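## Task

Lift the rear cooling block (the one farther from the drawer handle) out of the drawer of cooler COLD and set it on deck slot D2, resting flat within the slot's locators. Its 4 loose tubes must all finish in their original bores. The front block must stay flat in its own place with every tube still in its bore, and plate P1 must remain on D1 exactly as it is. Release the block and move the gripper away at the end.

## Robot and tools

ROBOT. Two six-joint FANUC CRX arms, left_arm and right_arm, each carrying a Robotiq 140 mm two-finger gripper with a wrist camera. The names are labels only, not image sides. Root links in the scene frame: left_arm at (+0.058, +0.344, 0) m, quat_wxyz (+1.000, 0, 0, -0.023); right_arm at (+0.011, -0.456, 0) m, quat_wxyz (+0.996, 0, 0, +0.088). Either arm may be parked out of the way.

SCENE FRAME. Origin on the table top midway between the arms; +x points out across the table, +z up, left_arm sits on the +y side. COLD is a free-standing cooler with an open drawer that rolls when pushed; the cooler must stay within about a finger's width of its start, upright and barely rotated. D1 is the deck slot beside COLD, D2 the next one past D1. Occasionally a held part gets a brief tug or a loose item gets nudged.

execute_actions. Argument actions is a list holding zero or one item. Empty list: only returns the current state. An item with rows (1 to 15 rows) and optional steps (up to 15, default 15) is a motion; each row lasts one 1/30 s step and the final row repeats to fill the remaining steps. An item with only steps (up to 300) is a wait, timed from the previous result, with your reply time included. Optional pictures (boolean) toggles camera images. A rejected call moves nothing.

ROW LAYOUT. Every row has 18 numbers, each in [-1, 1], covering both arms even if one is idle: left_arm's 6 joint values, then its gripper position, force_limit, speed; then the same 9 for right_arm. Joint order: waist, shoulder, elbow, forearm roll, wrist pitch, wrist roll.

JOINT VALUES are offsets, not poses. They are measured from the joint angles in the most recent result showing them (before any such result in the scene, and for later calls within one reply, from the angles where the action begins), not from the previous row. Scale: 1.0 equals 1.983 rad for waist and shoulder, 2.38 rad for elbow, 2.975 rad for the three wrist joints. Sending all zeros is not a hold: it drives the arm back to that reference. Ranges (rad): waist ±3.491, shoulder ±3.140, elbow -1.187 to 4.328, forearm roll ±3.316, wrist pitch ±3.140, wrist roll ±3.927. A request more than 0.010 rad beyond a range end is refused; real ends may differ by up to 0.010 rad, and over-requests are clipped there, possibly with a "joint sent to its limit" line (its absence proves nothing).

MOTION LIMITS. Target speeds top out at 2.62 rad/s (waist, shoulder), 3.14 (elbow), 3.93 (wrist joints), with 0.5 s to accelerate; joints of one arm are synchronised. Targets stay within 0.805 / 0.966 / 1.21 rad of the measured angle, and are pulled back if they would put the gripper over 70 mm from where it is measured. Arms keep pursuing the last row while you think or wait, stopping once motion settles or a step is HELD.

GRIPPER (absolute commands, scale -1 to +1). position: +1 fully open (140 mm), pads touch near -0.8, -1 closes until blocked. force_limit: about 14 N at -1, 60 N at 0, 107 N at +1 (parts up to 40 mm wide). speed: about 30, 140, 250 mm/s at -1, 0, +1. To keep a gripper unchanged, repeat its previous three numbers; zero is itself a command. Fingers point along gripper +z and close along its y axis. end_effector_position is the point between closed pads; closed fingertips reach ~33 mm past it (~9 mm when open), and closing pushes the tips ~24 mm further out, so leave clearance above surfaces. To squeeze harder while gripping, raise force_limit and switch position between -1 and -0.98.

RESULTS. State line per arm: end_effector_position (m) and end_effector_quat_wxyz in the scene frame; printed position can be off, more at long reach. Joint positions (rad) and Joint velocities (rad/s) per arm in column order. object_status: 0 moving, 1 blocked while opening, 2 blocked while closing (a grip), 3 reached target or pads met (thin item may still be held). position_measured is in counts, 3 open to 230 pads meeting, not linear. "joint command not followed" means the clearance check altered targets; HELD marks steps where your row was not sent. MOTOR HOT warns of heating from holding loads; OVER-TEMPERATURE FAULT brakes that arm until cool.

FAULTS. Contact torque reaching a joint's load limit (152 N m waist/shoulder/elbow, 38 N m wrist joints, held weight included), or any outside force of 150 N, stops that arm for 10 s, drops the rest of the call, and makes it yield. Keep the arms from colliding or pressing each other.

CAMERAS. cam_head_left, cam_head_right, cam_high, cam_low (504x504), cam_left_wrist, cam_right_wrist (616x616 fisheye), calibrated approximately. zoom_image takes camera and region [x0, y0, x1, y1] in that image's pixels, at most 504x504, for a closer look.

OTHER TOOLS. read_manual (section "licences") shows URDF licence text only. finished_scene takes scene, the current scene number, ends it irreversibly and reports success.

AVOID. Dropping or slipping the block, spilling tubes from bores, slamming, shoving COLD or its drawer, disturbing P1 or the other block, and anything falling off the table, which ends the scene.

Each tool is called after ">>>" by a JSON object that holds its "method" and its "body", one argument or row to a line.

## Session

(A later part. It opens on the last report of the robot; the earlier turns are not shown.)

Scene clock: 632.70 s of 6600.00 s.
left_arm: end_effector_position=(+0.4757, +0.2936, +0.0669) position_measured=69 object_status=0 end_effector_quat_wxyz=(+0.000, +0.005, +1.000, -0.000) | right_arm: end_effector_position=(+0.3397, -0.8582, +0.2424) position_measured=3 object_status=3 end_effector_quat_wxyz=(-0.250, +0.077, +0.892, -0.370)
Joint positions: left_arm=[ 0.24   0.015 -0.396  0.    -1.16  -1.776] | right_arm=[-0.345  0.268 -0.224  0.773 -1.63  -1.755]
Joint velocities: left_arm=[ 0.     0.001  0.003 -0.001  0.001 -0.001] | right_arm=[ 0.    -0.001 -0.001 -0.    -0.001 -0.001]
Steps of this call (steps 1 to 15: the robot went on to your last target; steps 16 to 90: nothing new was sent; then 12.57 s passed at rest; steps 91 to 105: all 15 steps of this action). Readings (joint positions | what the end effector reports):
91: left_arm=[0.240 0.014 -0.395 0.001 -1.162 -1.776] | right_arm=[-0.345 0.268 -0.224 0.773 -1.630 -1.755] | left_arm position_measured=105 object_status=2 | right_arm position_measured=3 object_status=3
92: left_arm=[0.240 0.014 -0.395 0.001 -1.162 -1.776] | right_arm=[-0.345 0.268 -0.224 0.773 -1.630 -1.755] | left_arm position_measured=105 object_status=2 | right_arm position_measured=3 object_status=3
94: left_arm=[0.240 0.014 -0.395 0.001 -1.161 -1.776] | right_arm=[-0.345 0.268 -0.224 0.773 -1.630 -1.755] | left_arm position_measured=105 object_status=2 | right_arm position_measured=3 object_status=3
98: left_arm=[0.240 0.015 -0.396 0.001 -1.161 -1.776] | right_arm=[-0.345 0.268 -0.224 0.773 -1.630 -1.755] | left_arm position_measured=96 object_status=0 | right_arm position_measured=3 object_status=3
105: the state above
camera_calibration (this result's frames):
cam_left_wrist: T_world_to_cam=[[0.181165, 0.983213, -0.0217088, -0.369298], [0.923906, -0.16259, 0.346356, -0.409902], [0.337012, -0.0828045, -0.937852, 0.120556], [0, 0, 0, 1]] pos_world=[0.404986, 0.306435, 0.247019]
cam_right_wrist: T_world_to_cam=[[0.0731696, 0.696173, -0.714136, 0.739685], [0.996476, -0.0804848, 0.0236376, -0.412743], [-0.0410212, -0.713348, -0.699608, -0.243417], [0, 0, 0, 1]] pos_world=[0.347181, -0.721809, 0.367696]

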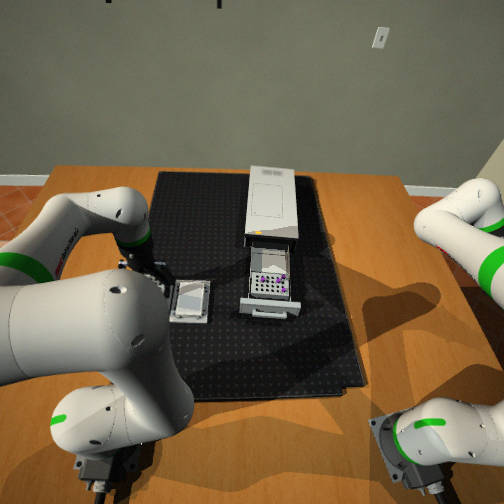

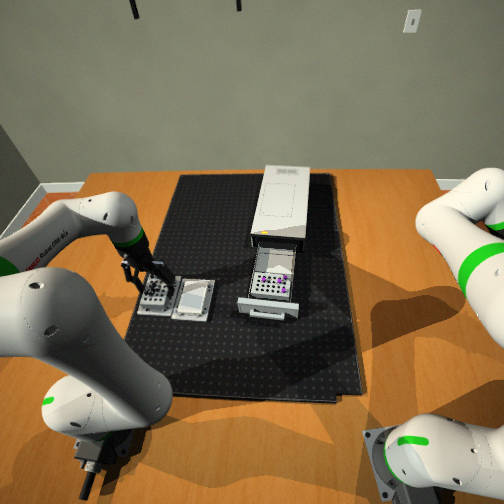

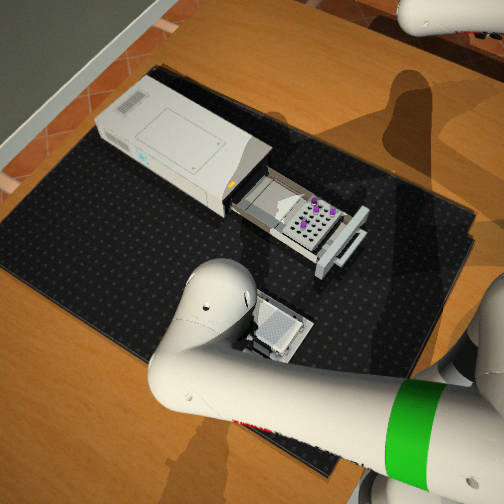

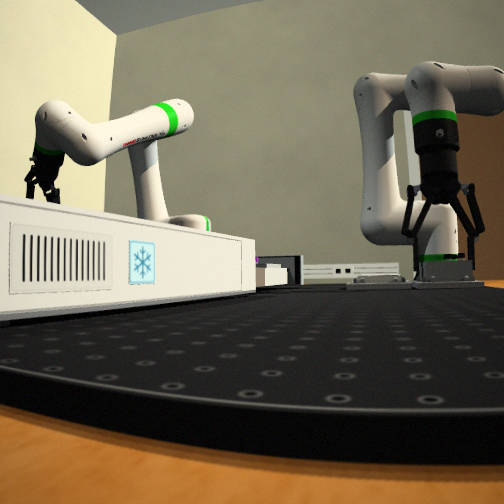

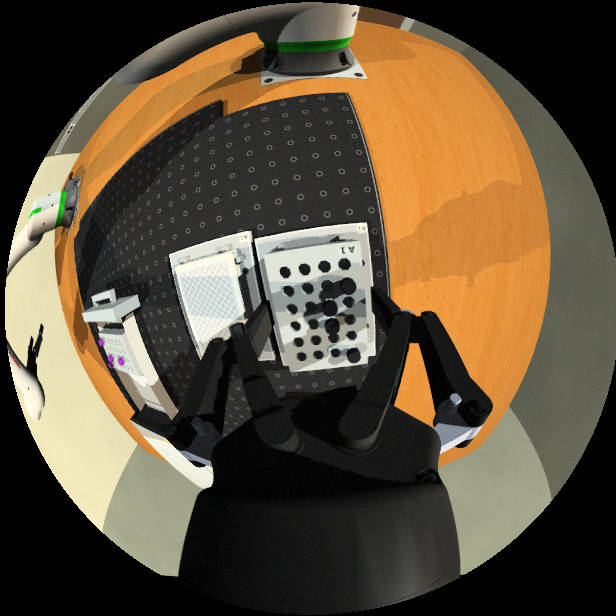

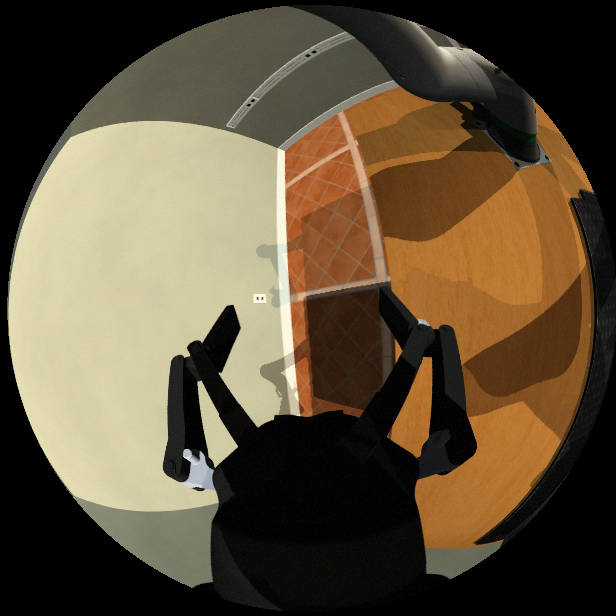

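>>> {"method": "execute_actions", "body": {
  "actions": []
}}

Scene clock: 666.30 s of 6600.00 s.
left_arm: end_effector_position=(+0.4759, +0.2937, +0.0671) position_measured=68 object_status=3 end_effector_quat_wxyz=(+0.000, +0.005, +1.000, -0.000) | right_arm: end_effector_position=(+0.3397, -0.8582, +0.2424) position_measured=3 object_status=3 end_effector_quat_wxyz=(-0.250, +0.077, +0.892, -0.370)
Joint positions: left_arm=[ 0.24   0.014 -0.396  0.    -1.16  -1.776] | right_arm=[-0.345  0.268 -0.224  0.773 -1.63  -1.755]
Joint velocities: left_arm=[ 0.    -0.001 -0.001  0.001  0.    -0.001] | right_arm=[ 0.001 -0.    -0.001 -0.002 -0.    -0.   ]
Steps of this call (steps 1 to 15: the robot went on to your last target; steps 16 to 90: nothing new was sent; then 30.60 s passed at rest). Readings (joint positions | what the end effector reports):
1: left_arm=[0.240 0.014 -0.396 0.000 -1.160 -1.776] | right_arm=[-0.345 0.268 -0.224 0.773 -1.630 -1.755] | left_arm position_measured=68 object_status=0 | right_arm position_measured=3 object_status=3
2: left_arm=[0.240 0.014 -0.396 0.000 -1.160 -1.776] | right_arm=[-0.345 0.268 -0.224 0.773 -1.630 -1.755] | left_arm position_measured=68 object_status=0 | right_arm position_measured=3 object_status=3
4: left_arm=[0.240 0.014 -0.396 0.000 -1.160 -1.776] | right_arm=[-0.345 0.268 -0.224 0.773 -1.630 -1.755] | left_arm position_measured=68 object_status=0 | right_arm position_measured=3 object_status=3
8: left_arm=[0.240 0.014 -0.396 0.000 -1.160 -1.776] | right_arm=[-0.345 0.268 -0.224 0.773 -1.630 -1.755] | left_arm position_measured=68 object_status=3 | right_arm position_measured=3 object_status=3
90: the state above
All arms were judged still, so your last target was given up. Only a new action makes them travel on or press farther. Fingers that are still opening or closing keep moving.
camera_calibration (this result's frames):
cam_left_wrist: T_world_to_cam=[[0.18122, 0.983207, -0.0215099, -0.36942], [0.923728, -0.16267, 0.346794, -0.410073], [0.337471, -0.0827152, -0.937695, 0.120414], [0, 0, 0, 1]] pos_world=[0.405106, 0.30647, 0.247176]
cam_right_wrist: T_world_to_cam=[[0.0731698, 0.696173, -0.714136, 0.739685], [0.996476, -0.0804849, 0.0236377, -0.412743], [-0.0410213, -0.713348, -0.699608, -0.243417], [0, 0, 0, 1]] pos_world=[0.347181, -0.721809, 0.367696]

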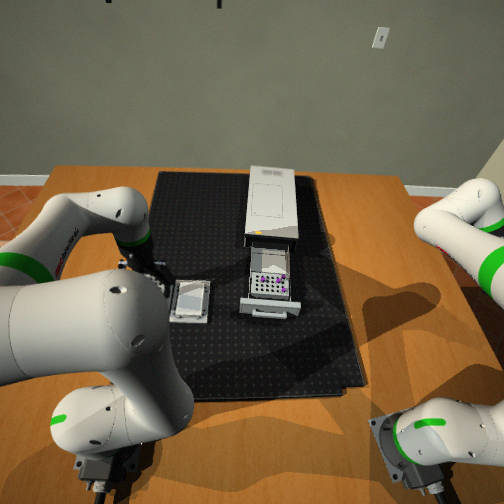

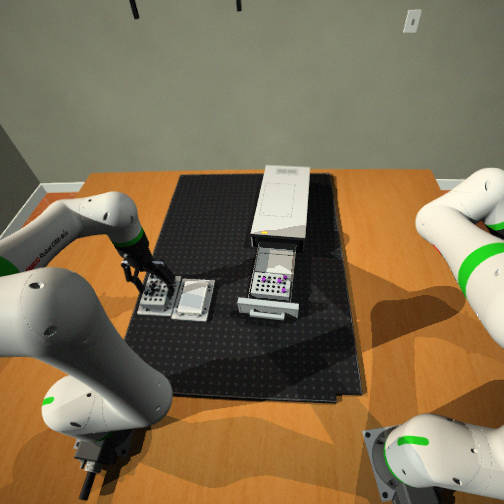

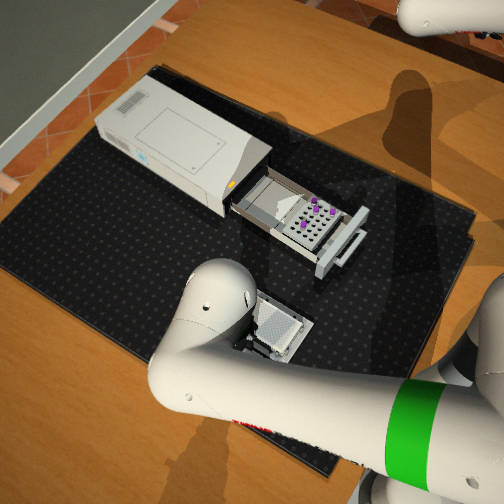

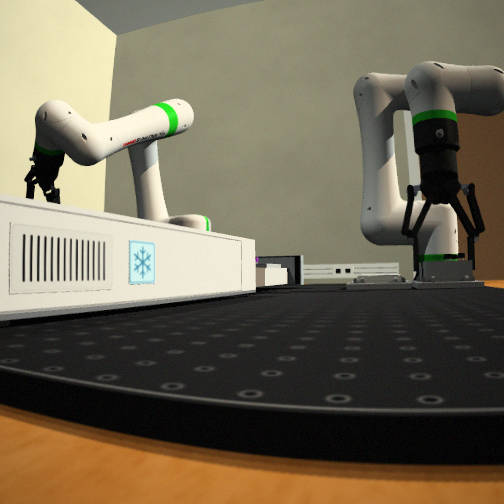

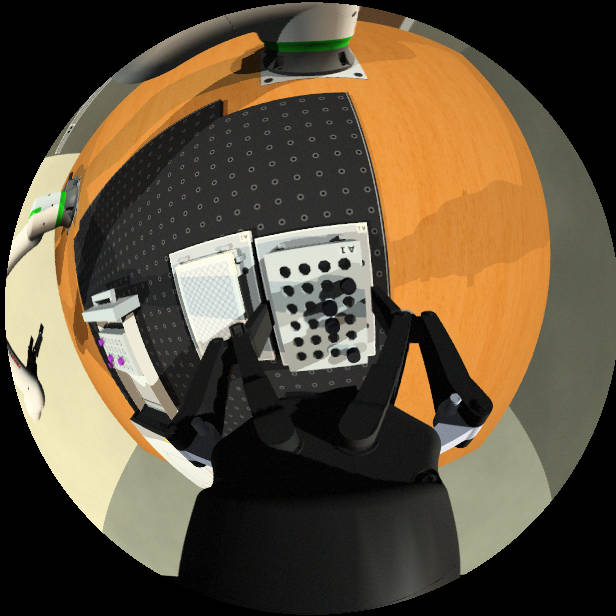

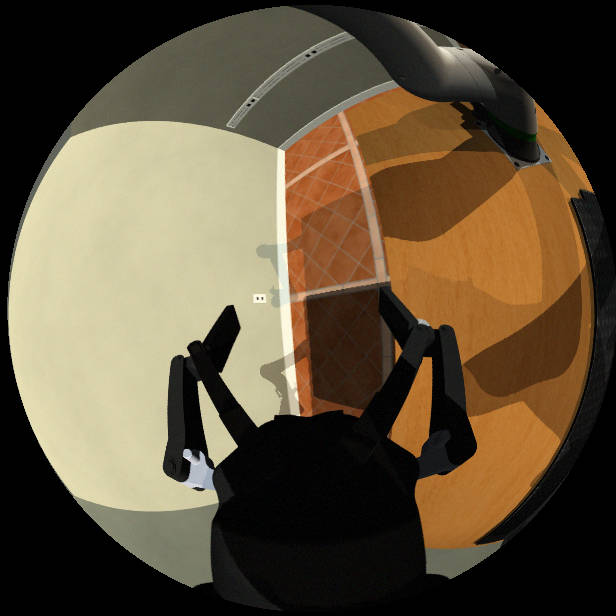

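>>> {"method": "execute_actions", "body": {
  "actions": [
    {"rows": [[0,-0.0350,0.0665,0,-0.0765,0,0.48,0.7,-0.6,0,0,0,0,0,0,1,0,0]], "steps": 15}
  ],
  "pictures": false
}}

>>> {"method": "execute_actions", "body": {
  "actions": [
    {"rows": [[0.03,-0.005,0.02,0,-0.0193,0,0.48,0.7,-0.6,0,0,0,0,0,0,1,0,0],[0.06,-0.008,0.03,0,-0.0293,0,0.48,0.7,-0.6,0,0,0,0,0,0,1,0,0],[0.10,-0.010,0.04,0,-0.0387,0,0.48,0.7,-0.6,0,0,0,0,0,0,1,0,0],[0.14,-0.010,0.05,0,-0.0467,0,0.48,0.7,-0.6,0,0,0,0,0,0,1,0,0],[0.227,-0.010,0.063,0,-0.0571,0,0.48,0.7,-0.6,0,0,0,0,0,0,1,0,0]], "steps": 15}
  ],
  "pictures": false
}}

>>> {"method": "execute_actions", "body": {
  "actions": [
    {"steps": 20}
  ]
}}

Scene clock: 672.53 s of 6600.00 s.
left_arm: end_effector_position=(+0.4759, +0.2937, +0.1597) position_measured=68 object_status=3 end_effector_quat_wxyz=(+0.000, +0.005, +1.000, -0.000) | right_arm: end_effector_position=(+0.3397, -0.8582, +0.2424) position_measured=3 object_status=3 end_effector_quat_wxyz=(-0.250, +0.077, +0.892, -0.370)
Joint positions: left_arm=[ 0.24  -0.055 -0.238  0.    -1.388 -1.776] | right_arm=[-0.345  0.268 -0.224  0.773 -1.63  -1.755]
Joint velocities: left_arm=[-0.    -0.003  0.005 -0.    -0.005  0.001] | right_arm=[-0.001 -0.001  0.002 -0.001 -0.    -0.001]
Steps of this call (steps 1 to 90: nothing new was sent; then 2.73 s passed at rest; steps 91 to 105: all 15 steps of this action). Readings (joint positions | what the end effector reports):
91: left_arm=[0.240 0.014 -0.395 0.000 -1.160 -1.776] | right_arm=[-0.345 0.268 -0.224 0.773 -1.630 -1.755] | left_arm position_measured=68 object_status=3 | right_arm position_measured=3 object_status=3
92: left_arm=[0.240 0.013 -0.393 0.000 -1.163 -1.776] | right_arm=[-0.345 0.268 -0.224 0.773 -1.630 -1.755] | left_arm position_measured=68 object_status=3 | right_arm position_measured=3 object_status=3
94: left_arm=[0.240 0.004 -0.372 0.000 -1.195 -1.776] | right_arm=[-0.345 0.268 -0.224 0.773 -1.630 -1.755] | left_arm position_measured=68 object_status=3 | right_arm position_measured=3 object_status=3
98: left_arm=[0.240 -0.036 -0.281 0.000 -1.324 -1.776] | right_arm=[-0.345 0.268 -0.224 0.773 -1.630 -1.755] | left_arm position_measured=68 object_status=3 | right_arm position_measured=3 object_status=3
105: the state above

Scene clock: 673.03 s of 6600.00 s.
left_arm: end_effector_position=(+0.4710, +0.4252, +0.2133) position_measured=68 object_status=3 end_effector_quat_wxyz=(+0.000, -0.151, +0.989, +0.000) | right_arm: end_effector_position=(+0.3397, -0.8582, +0.2424) position_measured=3 object_status=3 end_effector_quat_wxyz=(-0.250, +0.077, +0.892, -0.370)
Joint positions: left_arm=[ 0.553 -0.071 -0.127  0.    -1.514 -1.776] | right_arm=[-0.345  0.268 -0.224  0.773 -1.63  -1.755]
Joint velocities: left_arm=[ 0.802 -0.022  0.23  -0.    -0.253 -0.001] | right_arm=[-0.     0.001 -0.002  0.001 -0.001  0.   ]
Steps of this call (steps 1 to 15: all 15 steps of this action). Readings (joint positions | what the end effector reports):
1: left_arm=[0.240 -0.055 -0.237 0.000 -1.388 -1.776] | right_arm=[-0.345 0.268 -0.224 0.773 -1.630 -1.755] | left_arm position_measured=68 object_status=3 | right_arm position_measured=3 object_status=3
2: left_arm=[0.242 -0.055 -0.236 0.000 -1.390 -1.776] | right_arm=[-0.345 0.268 -0.224 0.773 -1.630 -1.755] | left_arm position_measured=68 object_status=3 | right_arm position_measured=3 object_status=3
4: left_arm=[0.263 -0.059 -0.220 0.000 -1.409 -1.776] | right_arm=[-0.345 0.268 -0.224 0.773 -1.630 -1.755] | left_arm position_measured=68 object_status=3 | right_arm position_measured=3 object_status=3
8: left_arm=[0.364 -0.066 -0.181 0.000 -1.455 -1.776] | right_arm=[-0.345 0.268 -0.224 0.773 -1.630 -1.755] | left_arm position_measured=68 object_status=3 | right_arm position_measured=3 object_status=3
15: the state above

Scene clock: 673.70 s of 6600.00 s.
left_arm: end_effector_position=(+0.4553, +0.4801, +0.2317) position_measured=68 object_status=3 end_effector_quat_wxyz=(+0.000, -0.218, +0.976, -0.000) | right_arm: end_effector_position=(+0.3397, -0.8582, +0.2424) position_measured=3 object_status=3 end_effector_quat_wxyz=(-0.250, +0.077, +0.892, -0.370)
Joint positions: left_arm=[ 0.69  -0.075 -0.088  0.    -1.557 -1.776] | right_arm=[-0.345  0.268 -0.224  0.773 -1.63  -1.755]
Joint velocities: left_arm=[ 0.     0.    -0.     0.     0.001  0.   ] | right_arm=[-0.     0.     0.003  0.    -0.     0.   ]
Steps of this call (steps 1 to 20: the robot went on to your last target). Readings (joint positions | what the end effector reports):
1: left_arm=[0.581 -0.071 -0.119 0.000 -1.523 -1.776] | right_arm=[-0.345 0.268 -0.224 0.773 -1.630 -1.755] | left_arm position_measured=68 object_status=3 | right_arm position_measured=3 object_status=3
2: left_arm=[0.607 -0.072 -0.111 0.000 -1.531 -1.776] | right_arm=[-0.345 0.268 -0.224 0.773 -1.630 -1.755] | left_arm position_measured=68 object_status=3 | right_arm position_measured=3 object_status=3
4: left_arm=[0.652 -0.074 -0.099 0.000 -1.545 -1.776] | right_arm=[-0.345 0.268 -0.224 0.773 -1.630 -1.755] | left_arm position_measured=68 object_status=3 | right_arm position_measured=3 object_status=3
8: left_arm=[0.689 -0.075 -0.088 0.000 -1.557 -1.776] | right_arm=[-0.345 0.268 -0.224 0.773 -1.630 -1.755] | left_arm position_measured=68 object_status=3 | right_arm position_measured=3 object_status=3
20: the state above
camera_calibration (this result's frames):
cam_left_wrist: T_world_to_cam=[[-0.264584, 0.964124, -0.021461, -0.333284], [0.902614, 0.255416, 0.346483, -0.608829], [0.339534, 0.0723028, -0.937811, 0.221806], [0, 0, 0, 1]] pos_world=[0.386045, 0.460795, 0.411809]
cam_right_wrist: T_world_to_cam=[[0.0731696, 0.696173, -0.714136, 0.739685], [0.996476, -0.0804848, 0.0236376, -0.412743], [-0.0410212, -0.713348, -0.699608, -0.243417], [0, 0, 0, 1]] pos_world=[0.347181, -0.721809, 0.367696]

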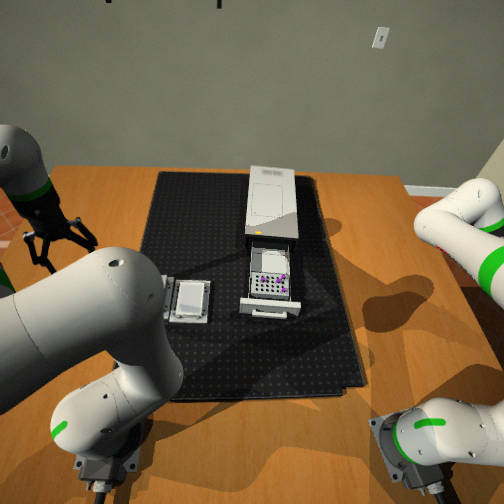

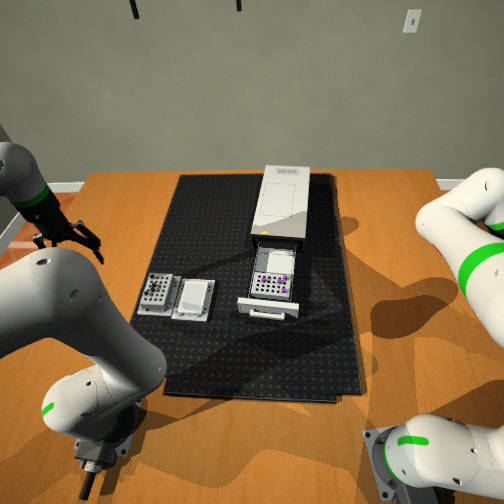

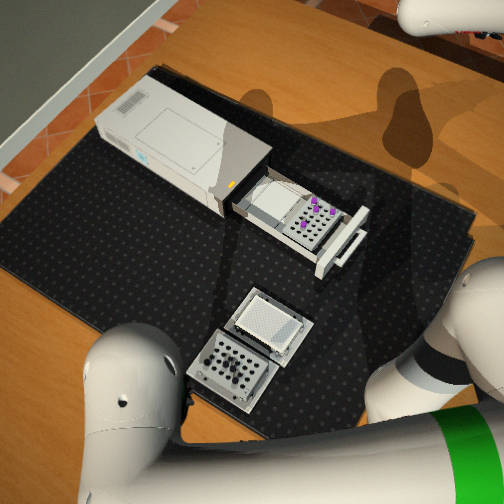

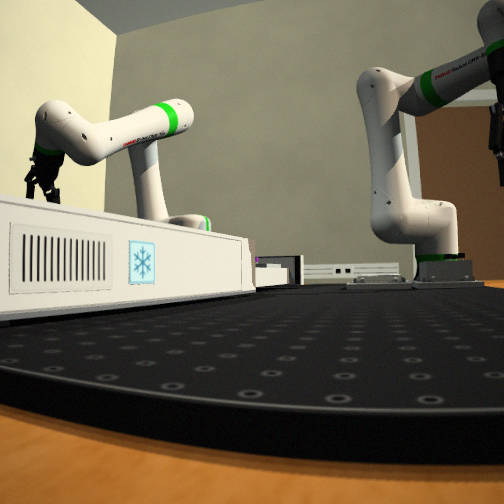

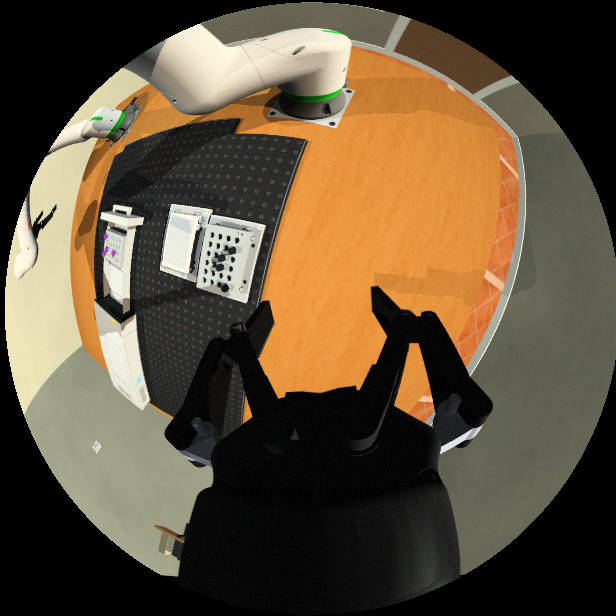

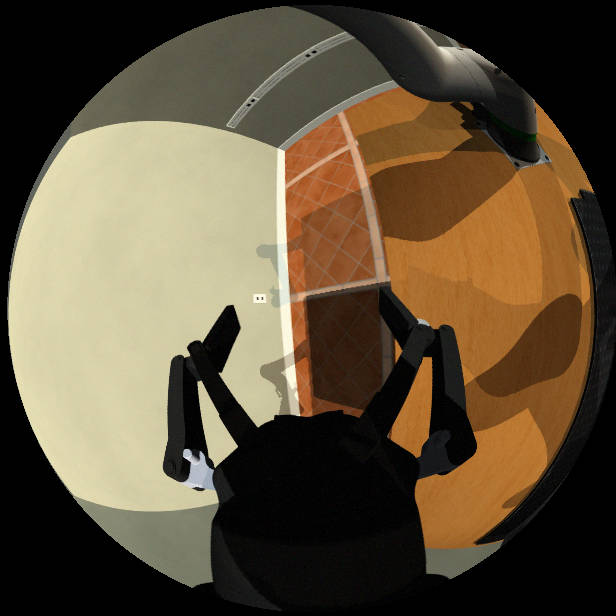

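>>> {"method": "zoom_image", "body": {
  "camera": "cam_high",
  "region": [170, 270, 330, 430]
}}

>>> {"method": "zoom_image", "body": {
  "camera": "cam_low",
  "region": [340, 230, 500, 310]
}}

>>> {"method": "zoom_image", "body": {
  "camera": "cam_head_right",
  "region": [125, 255, 225, 335]
}}

Region (170, 270, 330, 430) of cam_high's 504x504 image, scaled by 3.150, with more detail than that image has.

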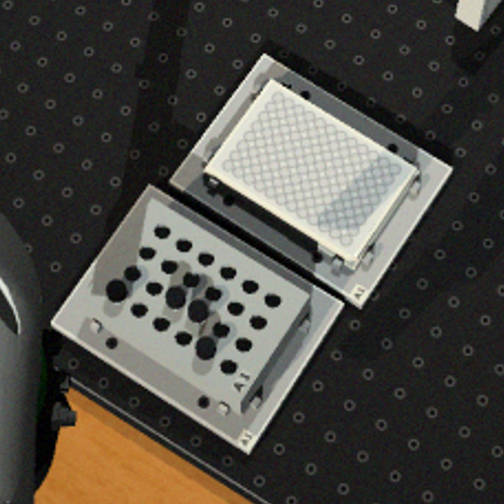

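Region (340, 230, 500, 310) of cam_low's 504x504 image, scaled by 3.150, with more detail than that image has.

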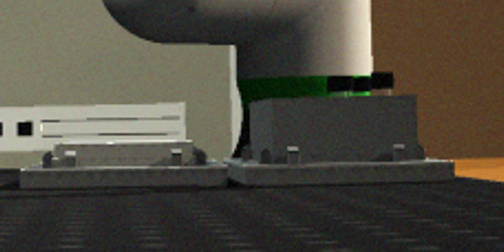

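Region (125, 255, 225, 335) of cam_head_right's 504x504 image, scaled by 5.040, with more detail than that image has; it fills the top 403 rows of this view, and the rest is white.

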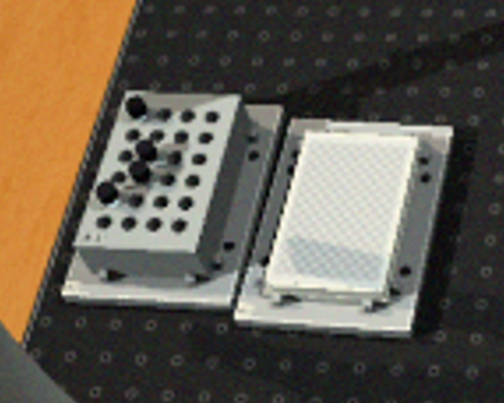

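>>> {"method": "zoom_image", "body": {
  "camera": "cam_left_wrist",
  "region": [150, 190, 280, 320]
}}

>>> {"method": "zoom_image", "body": {
  "camera": "cam_high",
  "region": [210, 140, 380, 290]
}}

Region (150, 190, 280, 320) of cam_left_wrist's 616x616 image, scaled by 3.877, with more detail than that image has.

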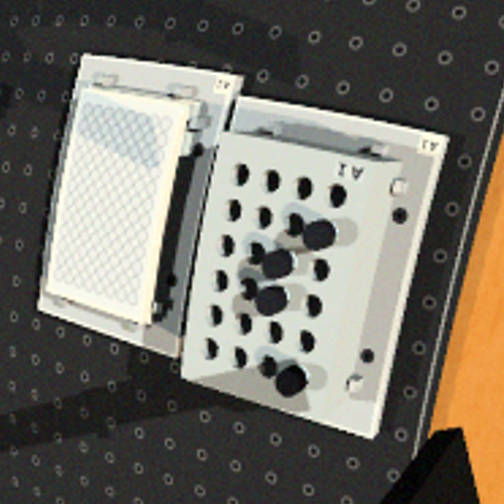

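Region (210, 140, 380, 290) of cam_high's 504x504 image, scaled by 2.965, with more detail than that image has; it fills the top 445 rows of this view, and the rest is white.

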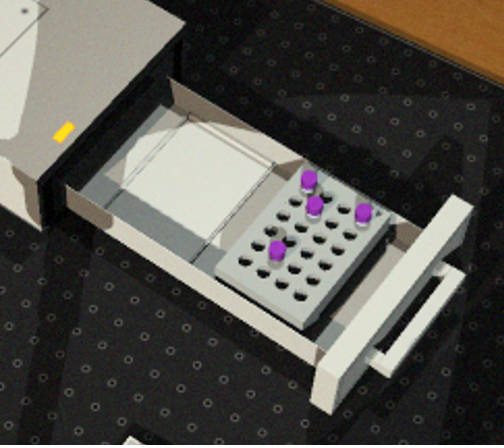

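Everything looks in place. Ending scene 1.

>>> {"method": "finished_scene", "body": {
  "scene": 1
}}

The scene is finished: the task was done.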